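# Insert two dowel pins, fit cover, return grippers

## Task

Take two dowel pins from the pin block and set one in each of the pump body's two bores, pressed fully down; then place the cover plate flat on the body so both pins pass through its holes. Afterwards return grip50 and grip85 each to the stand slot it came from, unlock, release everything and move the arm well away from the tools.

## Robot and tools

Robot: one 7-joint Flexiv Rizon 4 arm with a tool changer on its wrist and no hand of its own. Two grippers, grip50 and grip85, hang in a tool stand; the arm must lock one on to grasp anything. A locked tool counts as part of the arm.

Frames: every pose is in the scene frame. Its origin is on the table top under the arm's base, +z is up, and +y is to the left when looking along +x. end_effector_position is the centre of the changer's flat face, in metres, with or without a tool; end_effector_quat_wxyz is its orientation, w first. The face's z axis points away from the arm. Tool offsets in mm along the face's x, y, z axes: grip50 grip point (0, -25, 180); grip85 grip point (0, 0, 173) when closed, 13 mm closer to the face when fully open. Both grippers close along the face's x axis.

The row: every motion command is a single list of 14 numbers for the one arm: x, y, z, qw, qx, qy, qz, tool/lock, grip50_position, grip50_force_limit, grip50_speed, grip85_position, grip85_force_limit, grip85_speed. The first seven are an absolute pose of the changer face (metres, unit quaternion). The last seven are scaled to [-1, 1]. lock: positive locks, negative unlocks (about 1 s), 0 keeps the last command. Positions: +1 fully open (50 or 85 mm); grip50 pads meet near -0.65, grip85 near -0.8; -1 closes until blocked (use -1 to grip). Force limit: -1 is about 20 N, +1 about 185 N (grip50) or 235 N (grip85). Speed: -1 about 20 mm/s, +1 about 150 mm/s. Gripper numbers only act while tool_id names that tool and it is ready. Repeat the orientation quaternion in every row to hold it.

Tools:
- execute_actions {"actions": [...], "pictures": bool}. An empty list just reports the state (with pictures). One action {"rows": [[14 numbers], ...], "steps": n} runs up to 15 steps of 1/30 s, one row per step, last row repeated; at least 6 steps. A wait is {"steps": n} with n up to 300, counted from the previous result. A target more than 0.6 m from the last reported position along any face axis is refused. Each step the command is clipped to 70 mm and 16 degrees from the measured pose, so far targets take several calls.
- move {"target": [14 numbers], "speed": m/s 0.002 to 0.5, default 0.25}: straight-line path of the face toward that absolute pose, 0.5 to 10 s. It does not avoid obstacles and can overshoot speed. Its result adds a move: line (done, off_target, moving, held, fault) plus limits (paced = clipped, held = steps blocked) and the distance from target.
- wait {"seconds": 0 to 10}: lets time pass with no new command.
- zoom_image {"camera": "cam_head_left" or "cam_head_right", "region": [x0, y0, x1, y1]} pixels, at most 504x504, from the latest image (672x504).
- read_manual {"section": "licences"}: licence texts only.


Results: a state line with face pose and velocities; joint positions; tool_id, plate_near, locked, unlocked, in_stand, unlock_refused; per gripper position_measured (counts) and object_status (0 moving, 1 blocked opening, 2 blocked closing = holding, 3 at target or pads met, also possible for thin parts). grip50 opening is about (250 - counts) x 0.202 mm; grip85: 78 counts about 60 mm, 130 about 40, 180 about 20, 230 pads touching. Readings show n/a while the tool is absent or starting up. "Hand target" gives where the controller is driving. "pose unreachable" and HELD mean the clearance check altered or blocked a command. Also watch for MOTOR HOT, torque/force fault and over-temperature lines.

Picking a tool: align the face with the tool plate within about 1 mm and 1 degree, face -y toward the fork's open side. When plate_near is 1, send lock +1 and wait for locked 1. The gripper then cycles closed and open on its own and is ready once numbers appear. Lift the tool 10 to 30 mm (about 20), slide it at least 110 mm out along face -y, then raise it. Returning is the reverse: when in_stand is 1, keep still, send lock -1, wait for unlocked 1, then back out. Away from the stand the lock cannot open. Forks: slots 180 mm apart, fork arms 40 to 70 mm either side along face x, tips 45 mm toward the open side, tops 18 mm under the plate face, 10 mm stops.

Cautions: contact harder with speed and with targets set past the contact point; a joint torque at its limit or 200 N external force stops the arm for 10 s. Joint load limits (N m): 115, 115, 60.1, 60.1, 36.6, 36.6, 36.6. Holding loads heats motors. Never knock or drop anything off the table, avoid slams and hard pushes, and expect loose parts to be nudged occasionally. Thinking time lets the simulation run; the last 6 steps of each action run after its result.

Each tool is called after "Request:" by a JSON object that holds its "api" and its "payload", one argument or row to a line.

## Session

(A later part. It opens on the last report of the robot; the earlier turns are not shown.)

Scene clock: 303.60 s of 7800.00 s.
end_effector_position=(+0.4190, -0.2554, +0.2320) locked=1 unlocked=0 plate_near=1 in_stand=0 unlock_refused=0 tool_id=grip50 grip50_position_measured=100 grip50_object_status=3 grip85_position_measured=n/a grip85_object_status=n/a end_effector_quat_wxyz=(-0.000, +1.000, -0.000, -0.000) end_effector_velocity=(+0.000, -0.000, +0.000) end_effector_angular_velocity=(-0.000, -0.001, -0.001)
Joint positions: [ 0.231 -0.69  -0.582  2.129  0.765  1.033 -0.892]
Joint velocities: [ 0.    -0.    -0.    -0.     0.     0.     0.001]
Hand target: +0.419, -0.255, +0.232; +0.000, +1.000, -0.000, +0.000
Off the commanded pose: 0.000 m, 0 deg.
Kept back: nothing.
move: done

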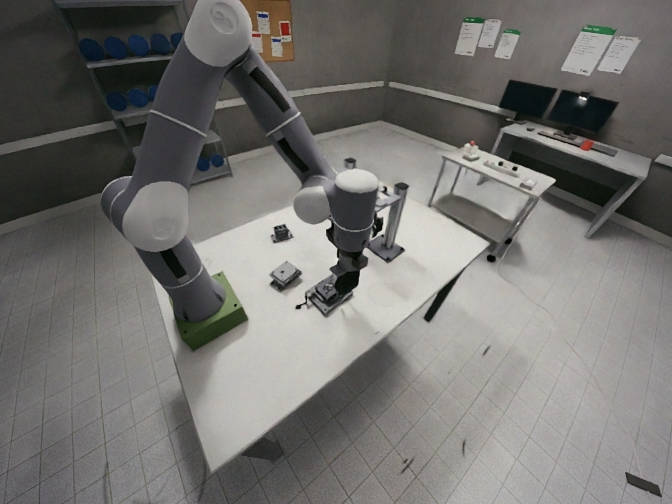

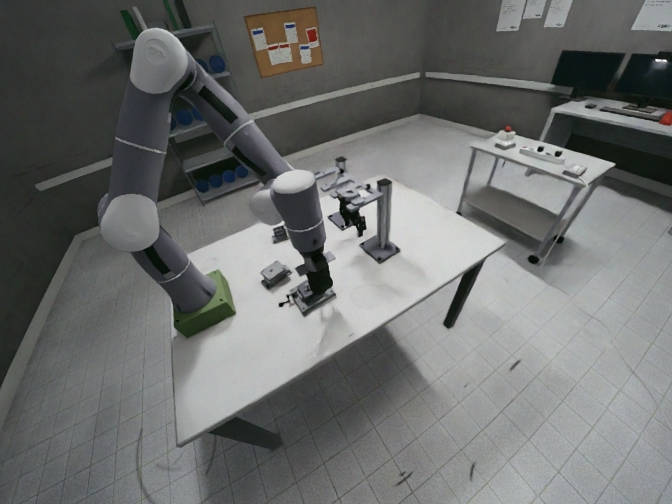

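Request:
{"api": "execute_actions", "payload": {
  "actions": [
    {"rows":[[0.419,-0.2555,0.231,0,1,0,0,0,0.35,-0.3,0,1,-0.3,0],[0.419,-0.2555,0.230,0,1,0,0,0,0.35,-0.3,0,1,-0.3,0],[0.419,-0.2555,0.229,0,1,0,0,0,0.35,-0.3,0,1,-0.3,0],[0.419,-0.2555,0.228,0,1,0,0,0,0.35,-0.3,0,1,-0.3,0]],"steps":15}
  ]
}}

Request:
{"api": "execute_actions", "payload": {
  "actions": [
    {"rows":[[0.419,-0.2555,0.227,0,1,0,0,0,0.35,-0.3,0,1,-0.3,0],[0.419,-0.2555,0.226,0,1,0,0,0,0.35,-0.3,0,1,-0.3,0],[0.419,-0.2555,0.225,0,1,0,0,0,0.35,-0.3,0,1,-0.3,0]],"steps":15}
  ]
}}

Scene clock: 304.23 s of 7800.00 s.
end_effector_position=(+0.4189, -0.2554, +0.2279) locked=1 unlocked=0 plate_near=1 in_stand=0 unlock_refused=0 tool_id=grip50 grip50_position_measured=100 grip50_object_status=3 grip85_position_measured=n/a grip85_object_status=n/a end_effector_quat_wxyz=(-0.000, +1.000, -0.000, -0.000) end_effector_velocity=(+0.000, +0.000, +0.000) end_effector_angular_velocity=(-0.000, -0.000, +0.001)
Joint positions: [ 0.225 -0.701 -0.574  2.124  0.774  1.039 -0.898]
Joint velocities: [ 0.     0.     0.    -0.     0.     0.    -0.001]
Steps of this call (steps 1 to 10: nothing new was sent; steps 11 to 19: the first 9 steps of this action). Readings (end_effector_position | what the end effector reports):
11: (+0.4190, -0.2554, +0.2319) | locked=1 unlocked=0 plate_near=1 in_stand=0 unlock_refused=0 tool_id=grip50 grip50_position_measured=100 grip50_object_status=3 grip85_position_measured=n/a grip85_object_status=n/a
12: (+0.4192, -0.2555, +0.2312) | locked=1 unlocked=0 plate_near=1 in_stand=0 unlock_refused=0 tool_id=grip50 grip50_position_measured=100 grip50_object_status=3 grip85_position_measured=n/a grip85_object_status=n/a
14: (+0.4191, -0.2554, +0.2291) | locked=1 unlocked=0 plate_near=1 in_stand=0 unlock_refused=0 tool_id=grip50 grip50_position_measured=100 grip50_object_status=3 grip85_position_measured=n/a grip85_object_status=n/a
18: (+0.4189, -0.2554, +0.2279) | locked=1 unlocked=0 plate_near=1 in_stand=0 unlock_refused=0 tool_id=grip50 grip50_position_measured=100 grip50_object_status=3 grip85_position_measured=n/a grip85_object_status=n/a
19: the state above

Scene clock: 304.73 s of 7800.00 s.
end_effector_position=(+0.4202, -0.2564, +0.2266) locked=1 unlocked=0 plate_near=1 in_stand=0 unlock_refused=0 tool_id=grip50 grip50_position_measured=100 grip50_object_status=3 grip85_position_measured=n/a grip85_object_status=n/a end_effector_quat_wxyz=(+0.001, +1.000, +0.000, +0.002) end_effector_velocity=(-0.000, -0.000, +0.000) end_effector_angular_velocity=(+0.000, -0.001, -0.000)
Joint positions: [ 0.22  -0.706 -0.569  2.119  0.779  1.044 -0.902]
Joint velocities: [-0.002  0.001  0.002  0.    -0.     0.001 -0.   ]
Off your previous action's commanded pose: 0.000 m, 0 deg at its last step (step 6 of this call).
Steps of this call (steps 1 to 6: the last 6 steps of your previous action; steps 7 to 15: the first 9 steps of this action). Readings (end_effector_position | what the end effector reports):
7: (+0.4190, -0.2554, +0.2278) | locked=1 unlocked=0 plate_near=1 in_stand=0 unlock_refused=0 tool_id=grip50 grip50_position_measured=100 grip50_object_status=3 grip85_position_measured=n/a grip85_object_status=n/a
8: (+0.4191, -0.2555, +0.2271) | locked=1 unlocked=0 plate_near=1 in_stand=0 unlock_refused=0 tool_id=grip50 grip50_position_measured=100 grip50_object_status=3 grip85_position_measured=n/a grip85_object_status=n/a
10: (+0.4199, -0.2562, +0.2265) | locked=1 unlocked=0 plate_near=1 in_stand=0 unlock_refused=0 tool_id=grip50 grip50_position_measured=100 grip50_object_status=3 grip85_position_measured=n/a grip85_object_status=n/a
14: (+0.4202, -0.2564, +0.2266) | locked=1 unlocked=0 plate_near=1 in_stand=0 unlock_refused=0 tool_id=grip50 grip50_position_measured=100 grip50_object_status=3 grip85_position_measured=n/a grip85_object_status=n/a
15: the state above

Request:
{"api": "move", "payload": {
  "target": [0.409,-0.2555,0.234,0,1,0,0,0,0.7,-0.3,0,1,-0.3,0],
  "speed": 0.02
}}

Request:
{"api": "move", "payload": {
  "target": [0.409,-0.2555,0.2255,0,1,0,0,0,0.7,-0.3,0,1,-0.3,0],
  "speed": 0.006
}}

Scene clock: 305.87 s of 7800.00 s.
end_effector_position=(+0.4089, -0.2555, +0.2339) locked=1 unlocked=0 plate_near=1 in_stand=0 unlock_refused=0 tool_id=grip50 grip50_position_measured=48 grip50_object_status=3 grip85_position_measured=n/a grip85_object_status=n/a end_effector_quat_wxyz=(-0.000, +1.000, -0.000, -0.000) end_effector_velocity=(+0.000, +0.000, -0.000) end_effector_angular_velocity=(+0.000, +0.000, +0.001)
Joint positions: [ 0.23  -0.675 -0.583  2.154  0.768  1.045 -0.905]
Joint velocities: [ 0.    -0.     0.    -0.    -0.    -0.    -0.001]
Hand target: +0.409, -0.256, +0.234; +0.000, +1.000, +0.000, -0.000
Off your previous action's commanded pose: 0.002 m, 0 deg at its last step (step 6 of this call).
Off the commanded pose: 0.000 m, 0 deg.
Kept back: nothing.
move: done

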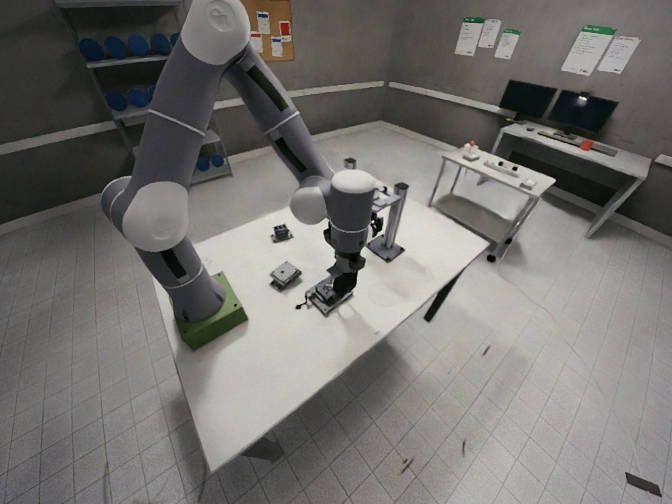

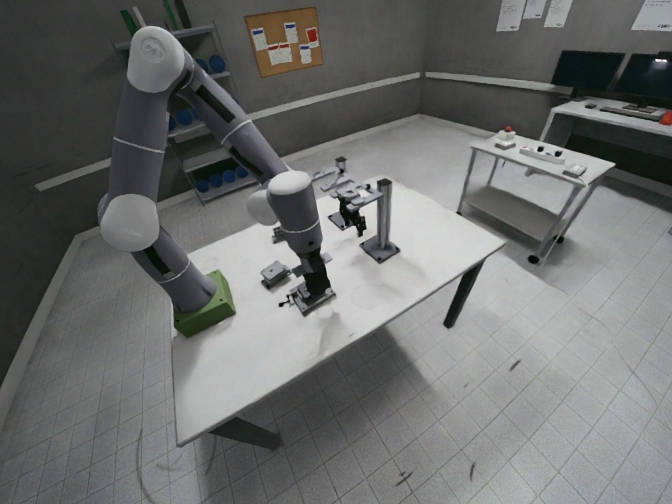

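Scene clock: 307.50 s of 7800.00 s.
end_effector_position=(+0.4097, -0.2560, +0.2266) locked=1 unlocked=0 plate_near=1 in_stand=0 unlock_refused=0 tool_id=grip50 grip50_position_measured=48 grip50_object_status=3 grip85_position_measured=n/a grip85_object_status=n/a end_effector_quat_wxyz=(+0.001, +1.000, +0.000, +0.001) end_effector_velocity=(-0.000, +0.000, -0.000) end_effector_angular_velocity=(+0.001, -0.000, +0.001)
Joint positions: [ 0.215 -0.695 -0.565  2.142  0.784  1.057 -0.917]
Joint velocities: [-0.001  0.     0.001  0.     0.     0.    -0.001]
Hand target: +0.409, -0.255, +0.226; +0.000, +1.000, -0.000, +0.000
Off the commanded pose: 0.001 m, 0 deg.
Kept back: nothing.
move: done

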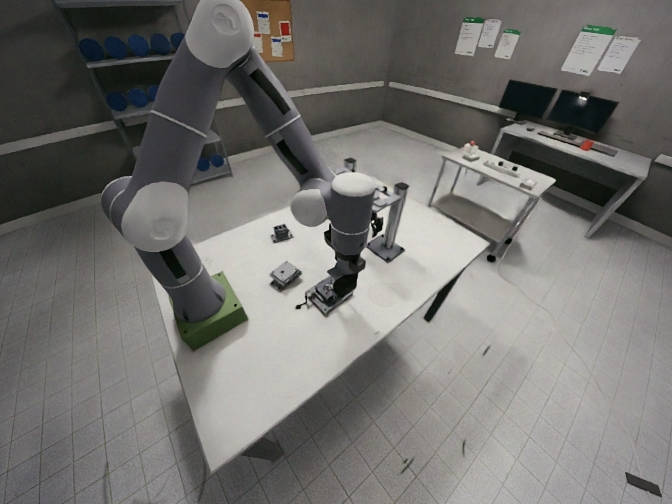

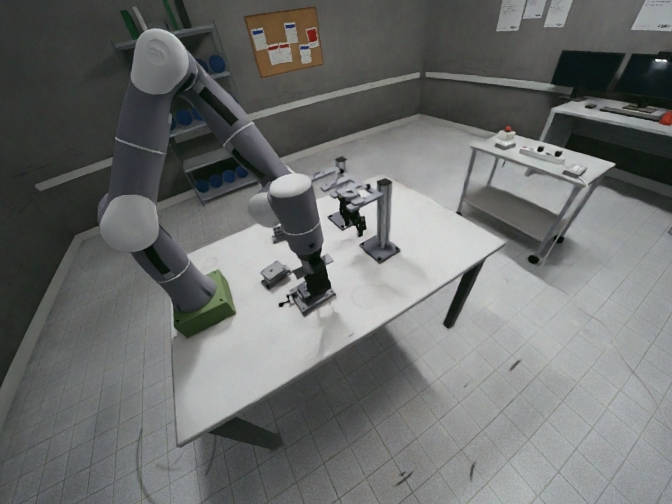

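Ledge. Close just above it.

Request:
{"api": "move", "payload": {
  "target": [0.412,-0.2555,0.2278,0,1,0,0,0,0.7,-0.3,0,1,-0.3,0],
  "speed": 0.006
}}

Request:
{"api": "move", "payload": {
  "target": [0.412,-0.2555,0.2278,0,1,0,0,0,-1,-0.6,-1,1,-0.3,0],
  "speed": 0.006
}}

Request:
{"api": "move", "payload": {
  "target": [0.38,-0.30,0.30,0,1,0,0,0,-1,-0.6,-1,1,-0.3,0],
  "speed": 0.06
}}

Request:
{"api": "zoom_image", "payload": {
  "camera": "cam_head_left",
  "region": [320,270,360,310]
}}

Request:
{"api": "zoom_image", "payload": {
  "camera": "cam_head_right",
  "region": [300,270,340,310]
}}

Scene clock: 308.57 s of 7800.00 s.
end_effector_position=(+0.4120, -0.2556, +0.2278) locked=1 unlocked=0 plate_near=1 in_stand=0 unlock_refused=0 tool_id=grip50 grip50_position_measured=48 grip50_object_status=3 grip85_position_measured=n/a grip85_object_status=n/a end_effector_quat_wxyz=(+0.000, +1.000, -0.000, +0.000) end_effector_velocity=(-0.000, +0.000, -0.000) end_effector_angular_velocity=(+0.000, +0.001, +0.001)
Joint positions: [ 0.22  -0.694 -0.569  2.139  0.778  1.05  -0.909]
Joint velocities: [ 0. -0.  0.  0. -0. -0. -0.]
Hand target: +0.412, -0.256, +0.228; -0.000, +1.000, +0.000, -0.000
Off the commanded pose: 0.000 m, 0 deg.
Kept back: nothing.
move: done

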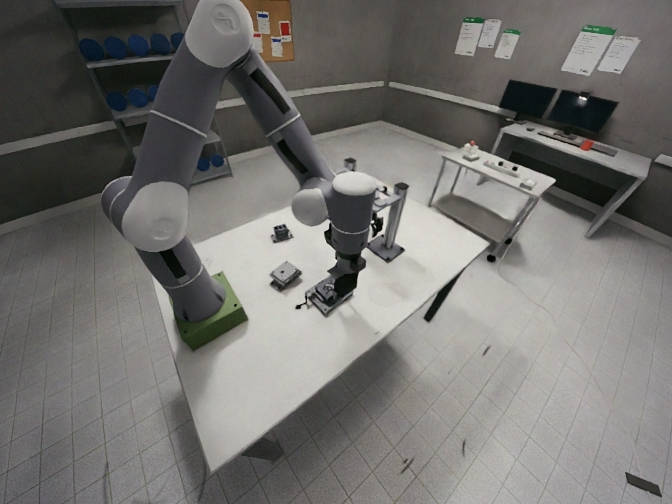

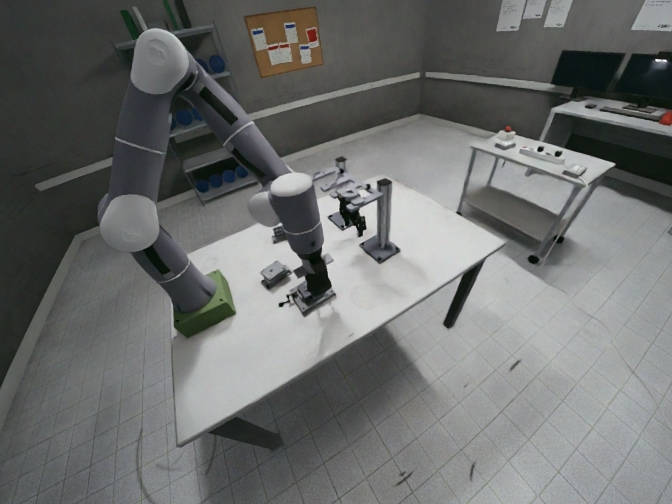

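Scene clock: 310.87 s of 7800.00 s.
end_effector_position=(+0.4120, -0.2556, +0.2278) locked=1 unlocked=0 plate_near=1 in_stand=0 unlock_refused=0 tool_id=grip50 grip50_position_measured=252 grip50_object_status=3 grip85_position_measured=n/a grip85_object_status=n/a end_effector_quat_wxyz=(+0.000, +1.000, -0.000, +0.000) end_effector_velocity=(+0.000, -0.000, -0.000) end_effector_angular_velocity=(-0.000, +0.000, +0.000)
Joint positions: [ 0.22  -0.694 -0.569  2.139  0.778  1.05  -0.909]
Joint velocities: [ 0.    -0.    -0.    -0.    -0.001  0.     0.   ]
Hand target: +0.412, -0.256, +0.228; +0.000, +1.000, +0.000, +0.000
Off the commanded pose: 0.000 m, 0 deg.
Kept back: nothing.
move: done

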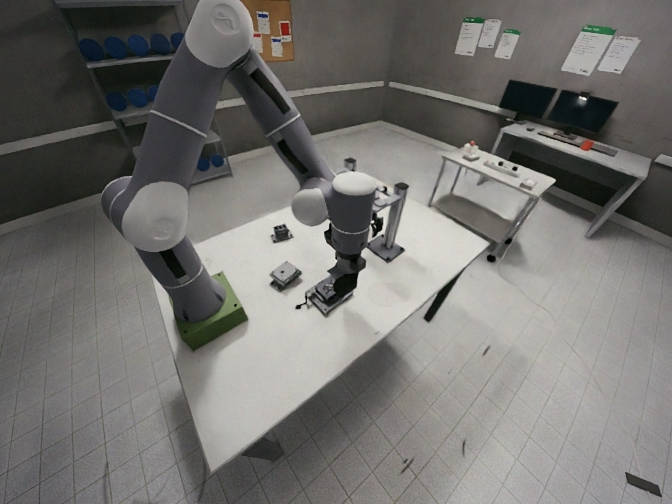

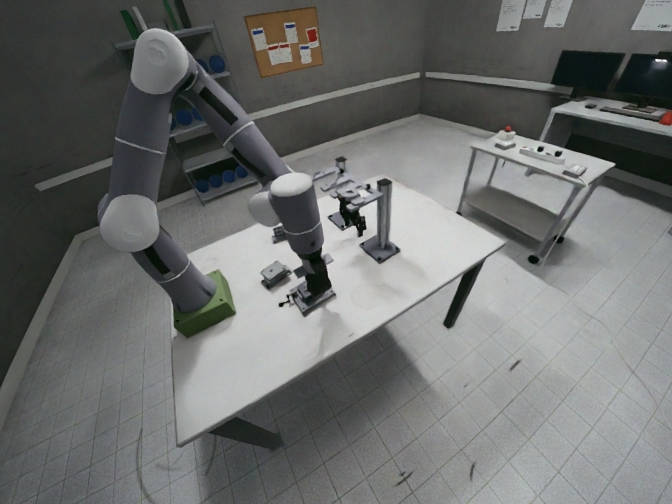

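Scene clock: 312.67 s of 7800.00 s.
end_effector_position=(+0.3801, -0.3002, +0.3000) locked=1 unlocked=0 plate_near=1 in_stand=0 unlock_refused=0 tool_id=grip50 grip50_position_measured=252 grip50_object_status=3 grip85_position_measured=n/a grip85_object_status=n/a end_effector_quat_wxyz=(+0.000, +1.000, +0.000, +0.000) end_effector_velocity=(+0.000, +0.000, -0.000) end_effector_angular_velocity=(+0.000, +0.000, -0.000)
Joint positions: [ 0.237 -0.494 -0.736  2.226  0.593  0.954 -0.904]
Joint velocities: [ 0.    -0.     0.001 -0.    -0.001  0.     0.002]
Hand target: +0.380, -0.300, +0.300; +0.000, +1.000, +0.000, +0.000
Off the commanded pose: 0.000 m, 0 deg.
Kept back: nothing.
move: done

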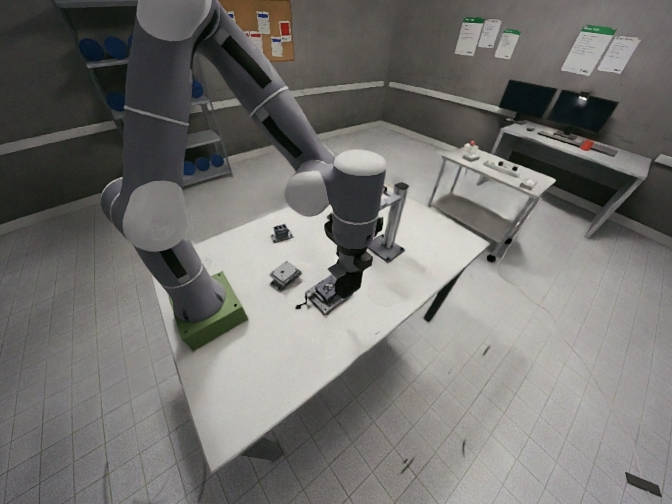

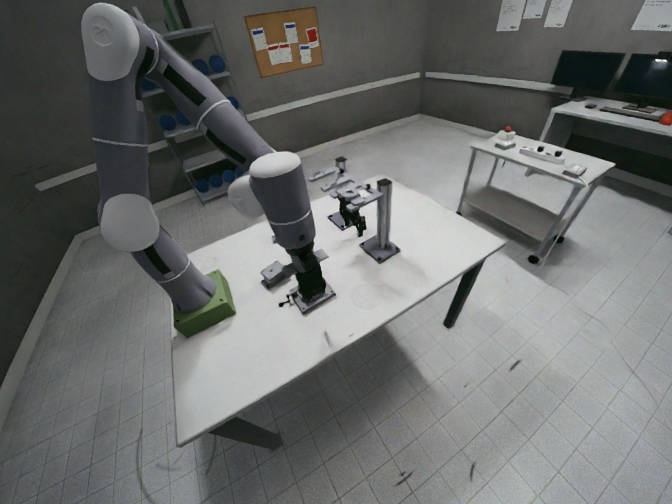

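Region (320, 270, 360, 310) of cam_head_left's 672x504 image, scaled by 12.600, with more detail than that image has.

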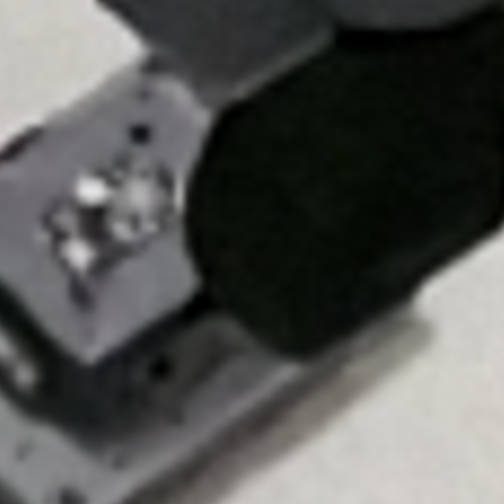

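Region (300, 270, 340, 310) of cam_head_right's 672x504 image, scaled by 12.600, with more detail than that image has.

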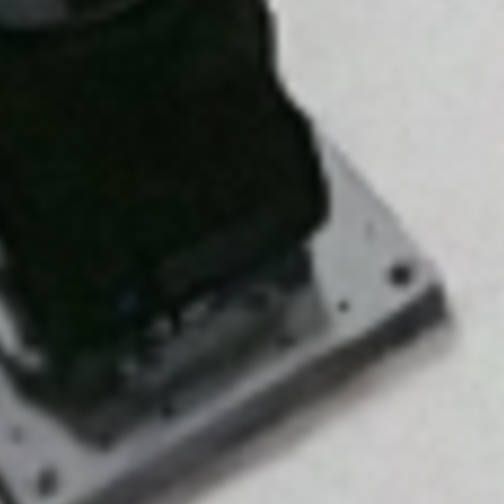

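Nothing. Move away and look.

Request:
{"api": "move", "payload": {
  "target": [0.42,-0.10,0.34,0,0.7071,0.7071,0,0,0.35,-0.6,0,1,-0.3,0],
  "speed": 0.3
}}

Request:
{"api": "zoom_image", "payload": {
  "camera": "cam_head_left",
  "region": [324,280,360,316]
}}

Request:
{"api": "zoom_image", "payload": {
  "camera": "cam_head_right",
  "region": [304,278,340,314]
}}

Request:
{"api": "zoom_image", "payload": {
  "camera": "cam_head_left",
  "region": [260,215,400,355]
}}

Scene clock: 315.87 s of 7800.00 s.
end_effector_position=(+0.4199, -0.1000, +0.3404) locked=1 unlocked=0 plate_near=1 in_stand=0 unlock_refused=0 tool_id=grip50 grip50_position_measured=100 grip50_object_status=3 grip85_position_measured=n/a grip85_object_status=n/a end_effector_quat_wxyz=(-0.000, +0.707, +0.707, +0.000) end_effector_velocity=(-0.000, -0.000, -0.000) end_effector_angular_velocity=(-0.000, +0.000, +0.000)
Joint positions: [ 0.484 -0.173 -0.492  2.463  0.17   1.043 -1.686]
Joint velocities: [-0.    -0.    -0.001  0.     0.    -0.    -0.001]
Hand target: +0.420, -0.100, +0.340; -0.000, +0.707, +0.707, -0.000
Off the commanded pose: 0.000 m, 0 deg.
Kept back: nothing.
move: done

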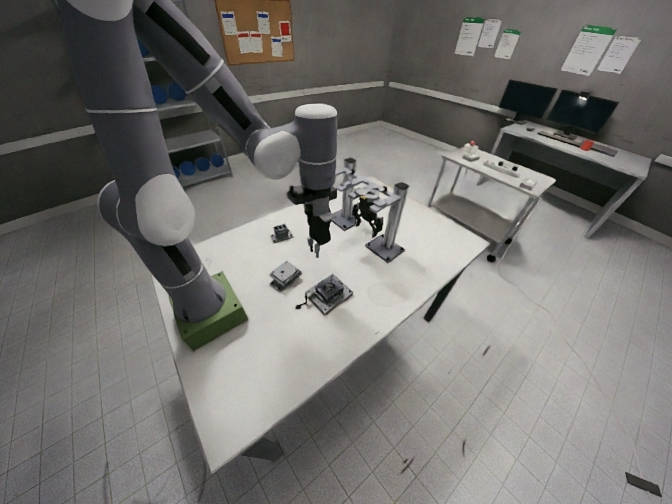

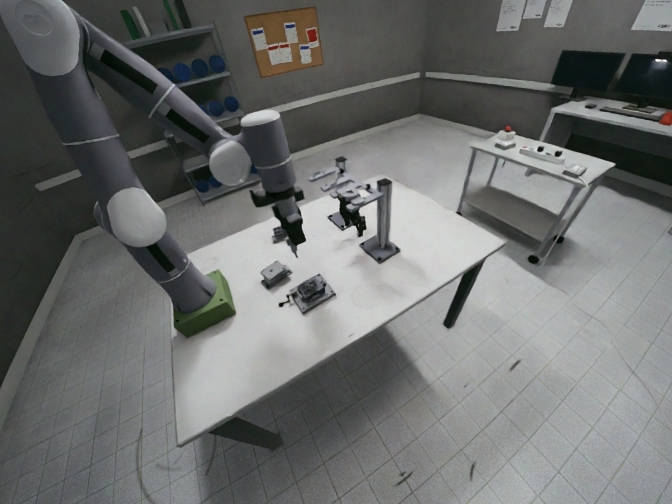

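Region (324, 280, 360, 316) of cam_head_left's 672x504 image, scaled by 14.000, with more detail than that image has.

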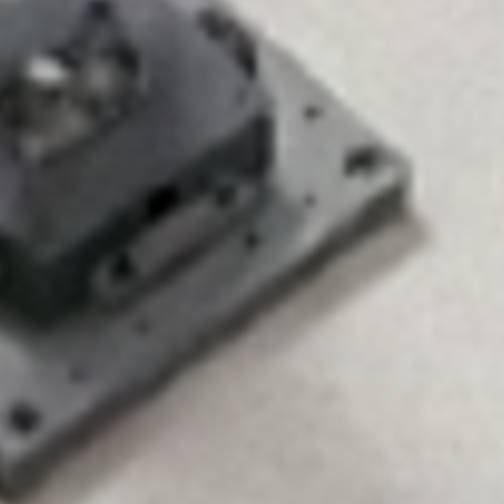

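Region (304, 278, 340, 314) of cam_head_right's 672x504 image, scaled by 14.000, with more detail than that image has.

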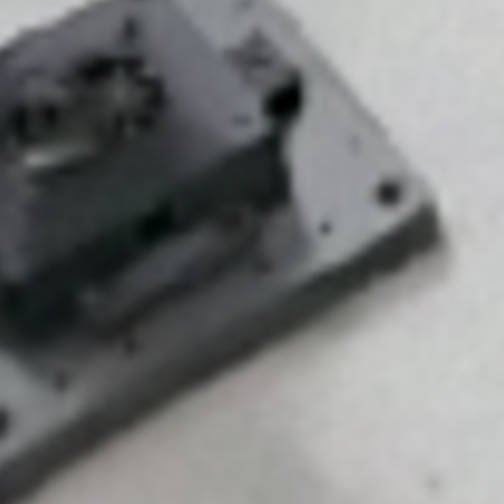

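Region (260, 215, 400, 355) of cam_head_left's 672x504 image, scaled by 3.600, with more detail than that image has.

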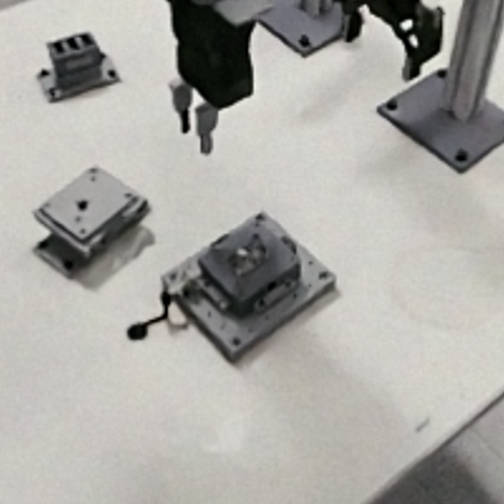

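Request:
{"api": "execute_actions", "payload": {
  "actions": []
}}

Request:
{"api": "zoom_image", "payload": {
  "camera": "cam_head_left",
  "region": [340,290,410,360]
}}

Request:
{"api": "zoom_image", "payload": {
  "camera": "cam_head_right",
  "region": [310,290,380,360]
}}

Scene clock: 316.03 s of 7800.00 s.
end_effector_position=(+0.4199, -0.1000, +0.3404) locked=1 unlocked=0 plate_near=1 in_stand=0 unlock_refused=0 tool_id=grip50 grip50_position_measured=100 grip50_object_status=3 grip85_position_measured=n/a grip85_object_status=n/a end_effector_quat_wxyz=(-0.000, +0.707, +0.707, +0.000) end_effector_velocity=(-0.000, -0.000, -0.000) end_effector_angular_velocity=(-0.001, +0.001, +0.000)
Joint positions: [ 0.484 -0.173 -0.492  2.463  0.17   1.043 -1.686]
Joint velocities: [-0.    -0.001 -0.     0.    -0.     0.     0.   ]
Hand target: +0.420, -0.100, +0.340; -0.000, +0.707, +0.707, -0.000
Off the commanded pose: 0.000 m, 0 deg.
Kept back: nothing.
Steps of this call (steps 1 to 5: nothing new was sent). Readings (end_effector_position | what the end effector reports):
1: (+0.4199, -0.1000, +0.3404) | locked=1 unlocked=0 plate_near=1 in_stand=0 unlock_refused=0 tool_id=grip50 grip50_position_measured=100 grip50_object_status=3 grip85_position_measured=n/a grip85_object_status=n/a
2: (+0.4199, -0.1000, +0.3404) | locked=1 unlocked=0 plate_near=1 in_stand=0 unlock_refused=0 tool_id=grip50 grip50_position_measured=100 grip50_object_status=3 grip85_position_measured=n/a grip85_object_status=n/a
4: (+0.4199, -0.1000, +0.3404) | locked=1 unlocked=0 plate_near=1 in_stand=0 unlock_refused=0 tool_id=grip50 grip50_position_measured=100 grip50_object_status=3 grip85_position_measured=n/a grip85_object_status=n/a
5: the state above

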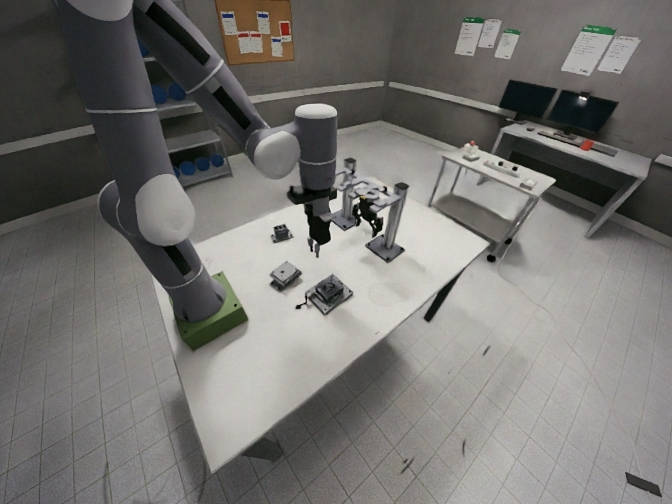

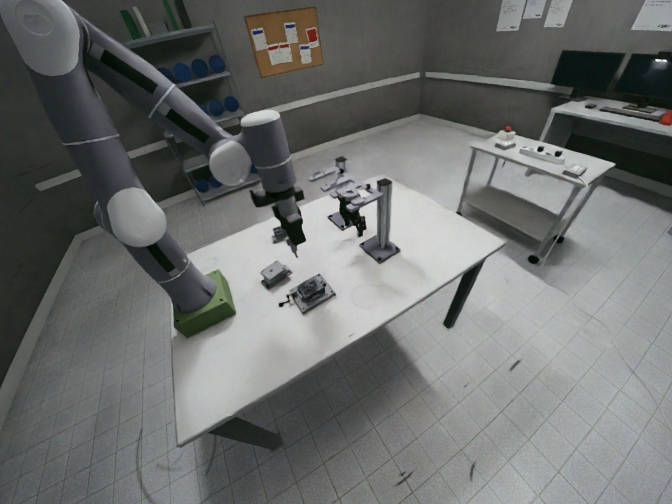

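Region (340, 290, 410, 360) of cam_head_left's 672x504 image, scaled by 7.200, with more detail than that image has.

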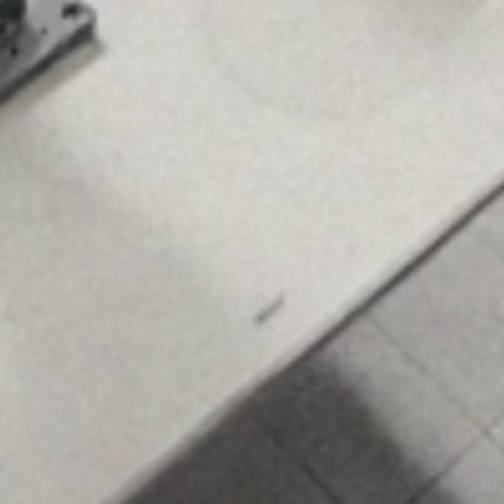

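Region (310, 290, 380, 360) of cam_head_right's 672x504 image, scaled by 7.200, with more detail than that image has.

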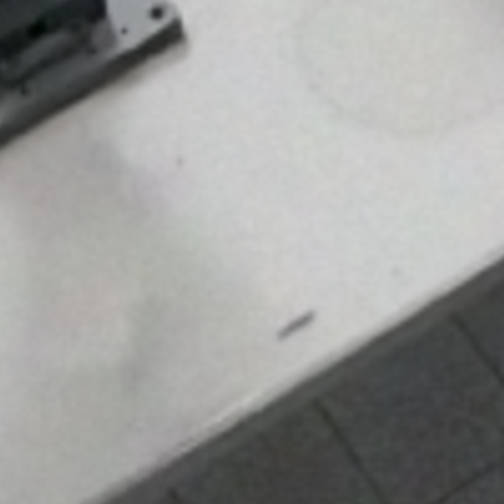

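Request:
{"api": "move", "payload": {
  "target": [0.469,-0.410,0.23,0,0.7071,0.7071,0,0,0.35,-0.3,-1,1,-0.3,0],
  "speed": 0.25
}}

Request:
{"api": "move", "payload": {
  "target": [0.469,-0.410,0.203,0,0.7071,0.7071,0,0,0.35,-0.3,-1,1,-0.3,0],
  "speed": 0.03
}}

Request:
{"api": "zoom_image", "payload": {
  "camera": "cam_head_left",
  "region": [360,310,400,350]
}}

Request:
{"api": "zoom_image", "payload": {
  "camera": "cam_head_right",
  "region": [335,310,375,350]
}}

Scene clock: 319.27 s of 7800.00 s.
end_effector_position=(+0.4695, -0.4101, +0.2301) locked=1 unlocked=0 plate_near=1 in_stand=0 unlock_refused=0 tool_id=grip50 grip50_position_measured=100 grip50_object_status=3 grip85_position_measured=n/a grip85_object_status=n/a end_effector_quat_wxyz=(+0.001, +0.707, +0.707, +0.000) end_effector_velocity=(+0.000, -0.000, +0.000) end_effector_angular_velocity=(-0.000, -0.000, +0.002)
Joint positions: [-0.197 -0.817 -0.424  1.768  0.516  0.905 -2.451]
Joint velocities: [-0.     0.     0.     0.    -0.     0.    -0.001]
Hand target: +0.469, -0.410, +0.230; +0.001, +0.707, +0.707, +0.000
Off the commanded pose: 0.000 m, 0 deg.
Kept back: nothing.
move: done

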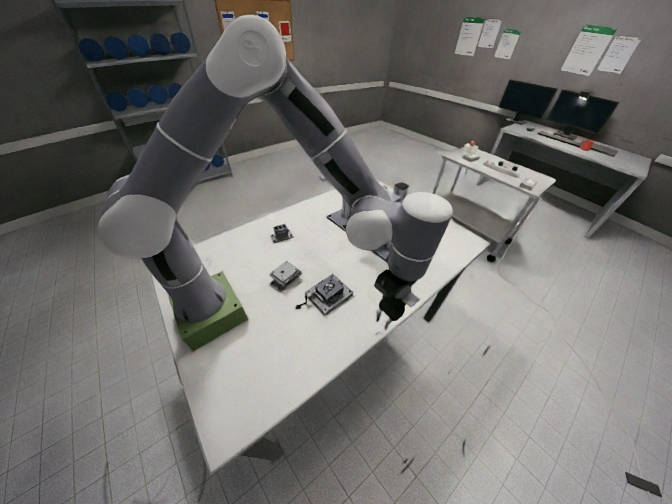

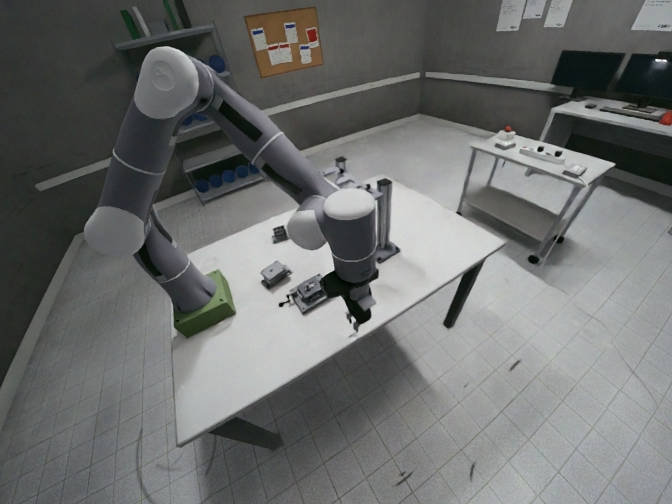

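Scene clock: 320.40 s of 7800.00 s.
end_effector_position=(+0.4690, -0.4099, +0.2029) locked=1 unlocked=0 plate_near=1 in_stand=0 unlock_refused=0 tool_id=grip50 grip50_position_measured=100 grip50_object_status=3 grip85_position_measured=n/a grip85_object_status=n/a end_effector_quat_wxyz=(-0.000, +0.707, +0.707, -0.000) end_effector_velocity=(-0.000, -0.000, -0.000) end_effector_angular_velocity=(+0.000, -0.000, -0.001)
Joint positions: [-0.215 -0.875 -0.399  1.746  0.54   0.94  -2.465]
Joint velocities: [-0.     0.    -0.     0.     0.001  0.     0.   ]
Hand target: +0.469, -0.410, +0.203; +0.000, +0.707, +0.707, -0.000
Off the commanded pose: 0.000 m, 0 deg.
Kept back: nothing.
move: done

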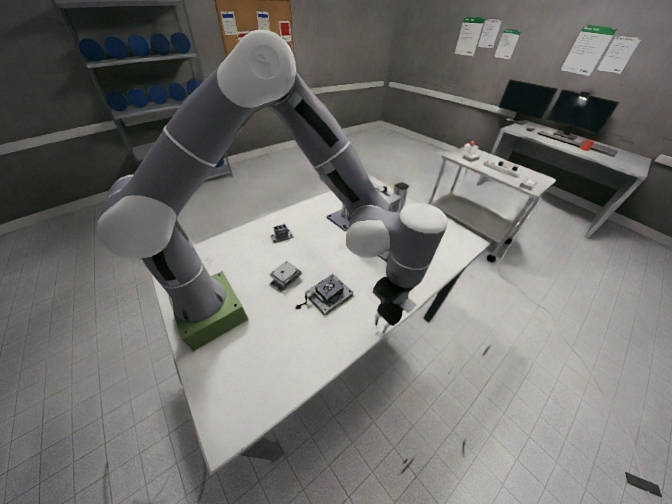

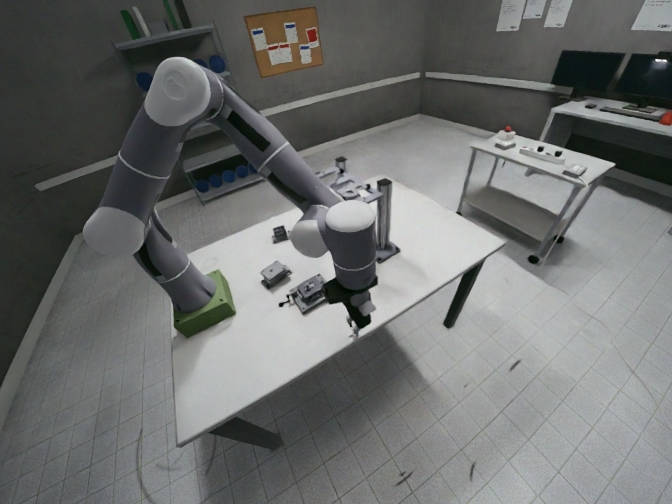

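Region (360, 310, 400, 350) of cam_head_left's 672x504 image, scaled by 12.600, with more detail than that image has.

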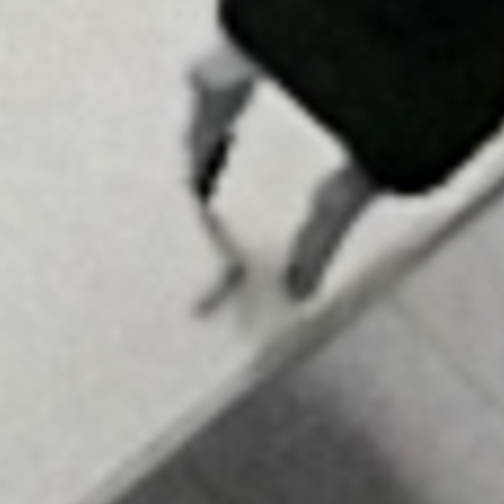

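Region (335, 310, 375, 350) of cam_head_right's 672x504 image, scaled by 12.600, with more detail than that image has.

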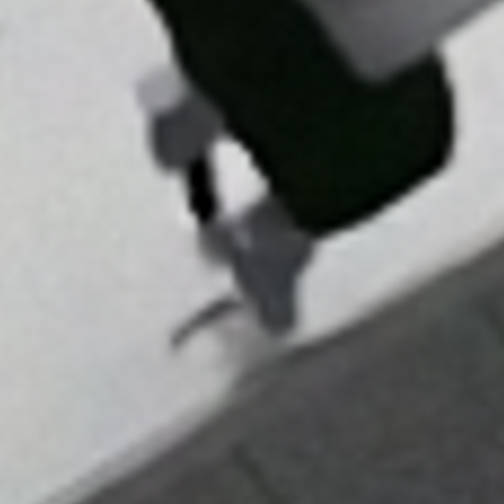

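Request:
{"api": "move", "payload": {
  "target": [0.467,-0.410,0.197,0,0.7071,0.7071,0,0,0.35,-0.3,-1,1,-0.3,0],
  "speed": 0.008
}}

Request:
{"api": "move", "payload": {
  "target": [0.467,-0.410,0.193,0,0.7071,0.7071,0,0,0.35,-0.3,-1,1,-0.3,0],
  "speed": 0.005
}}

Request:
{"api": "zoom_image", "payload": {
  "camera": "cam_head_left",
  "region": [360,310,400,350]
}}

Scene clock: 321.73 s of 7800.00 s.
end_effector_position=(+0.4670, -0.4100, +0.1970) locked=1 unlocked=0 plate_near=1 in_stand=0 unlock_refused=0 tool_id=grip50 grip50_position_measured=100 grip50_object_status=3 grip85_position_measured=n/a grip85_object_status=n/a end_effector_quat_wxyz=(-0.000, +0.707, +0.707, -0.000) end_effector_velocity=(-0.000, +0.000, -0.000) end_effector_angular_velocity=(+0.000, +0.000, +0.001)
Joint positions: [-0.221 -0.885 -0.392  1.746  0.545  0.951 -2.47 ]
Joint velocities: [-0.     0.     0.     0.    -0.    -0.    -0.001]
Hand target: +0.467, -0.410, +0.197; +0.000, +0.707, +0.707, -0.000
Off the commanded pose: 0.000 m, 0 deg.
Kept back: nothing.
move: done

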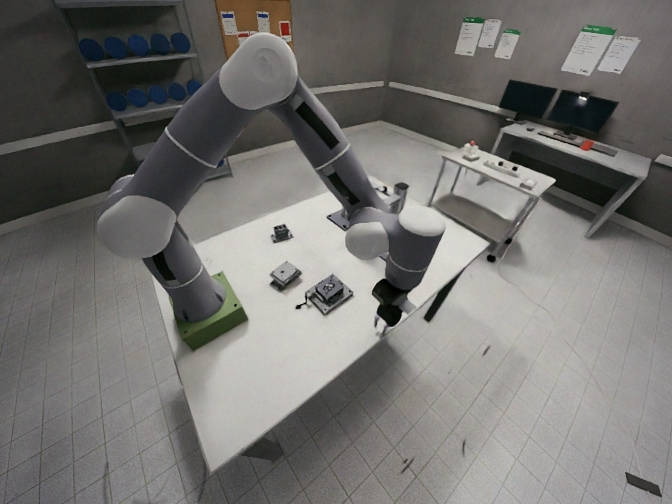

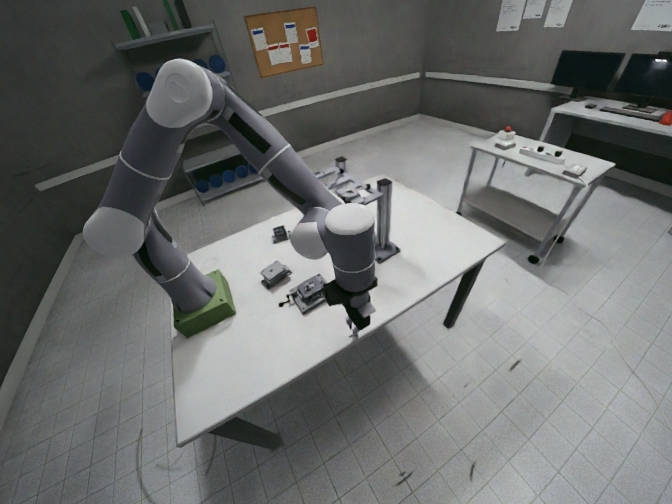

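Scene clock: 322.77 s of 7800.00 s.
end_effector_position=(+0.4686, -0.4117, +0.1965) locked=1 unlocked=0 plate_near=1 in_stand=0 unlock_refused=0 tool_id=grip50 grip50_position_measured=100 grip50_object_status=3 grip85_position_measured=n/a grip85_object_status=n/a end_effector_quat_wxyz=(+0.003, +0.707, +0.707, +0.000) end_effector_velocity=(+0.000, -0.000, -0.000) end_effector_angular_velocity=(-0.000, +0.000, +0.004)
Joint positions: [-0.225 -0.889 -0.388  1.741  0.543  0.958 -2.471]
Joint velocities: [-0.002  0.     0.003 -0.    -0.004  0.002 -0.001]
Hand target: +0.467, -0.410, +0.193; +0.000, +0.707, +0.707, -0.000
Off the commanded pose: 0.004 m, 0 deg.
Kept back: nothing.
move: off_target

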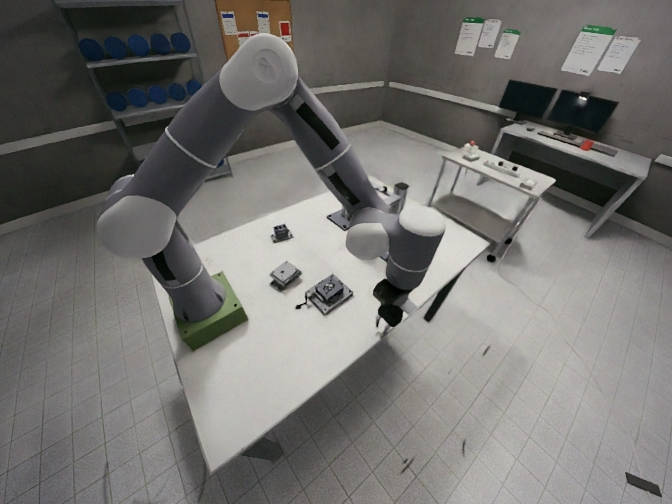

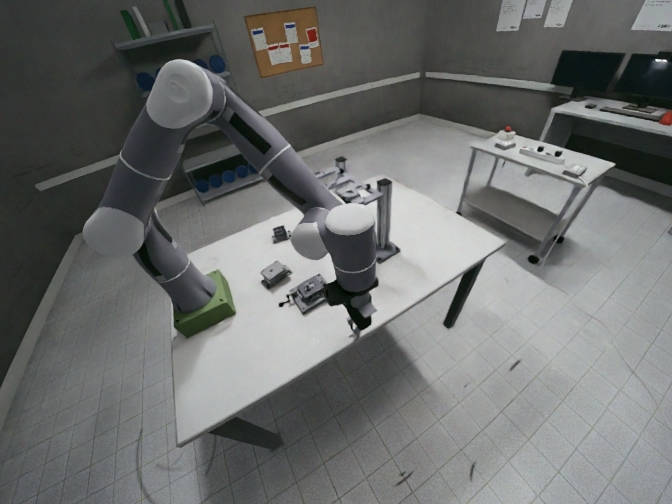

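Region (360, 310, 400, 350) of cam_head_left's 672x504 image, scaled by 12.600, with more detail than that image has.

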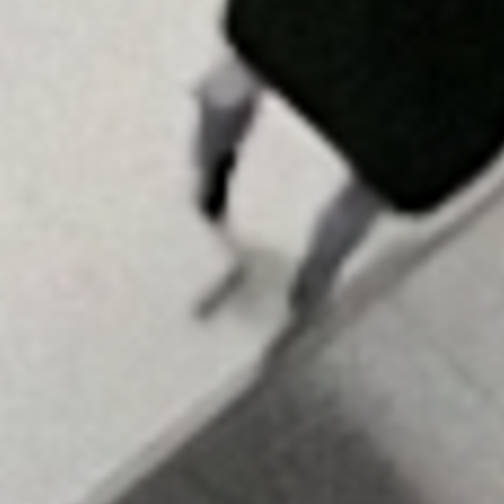

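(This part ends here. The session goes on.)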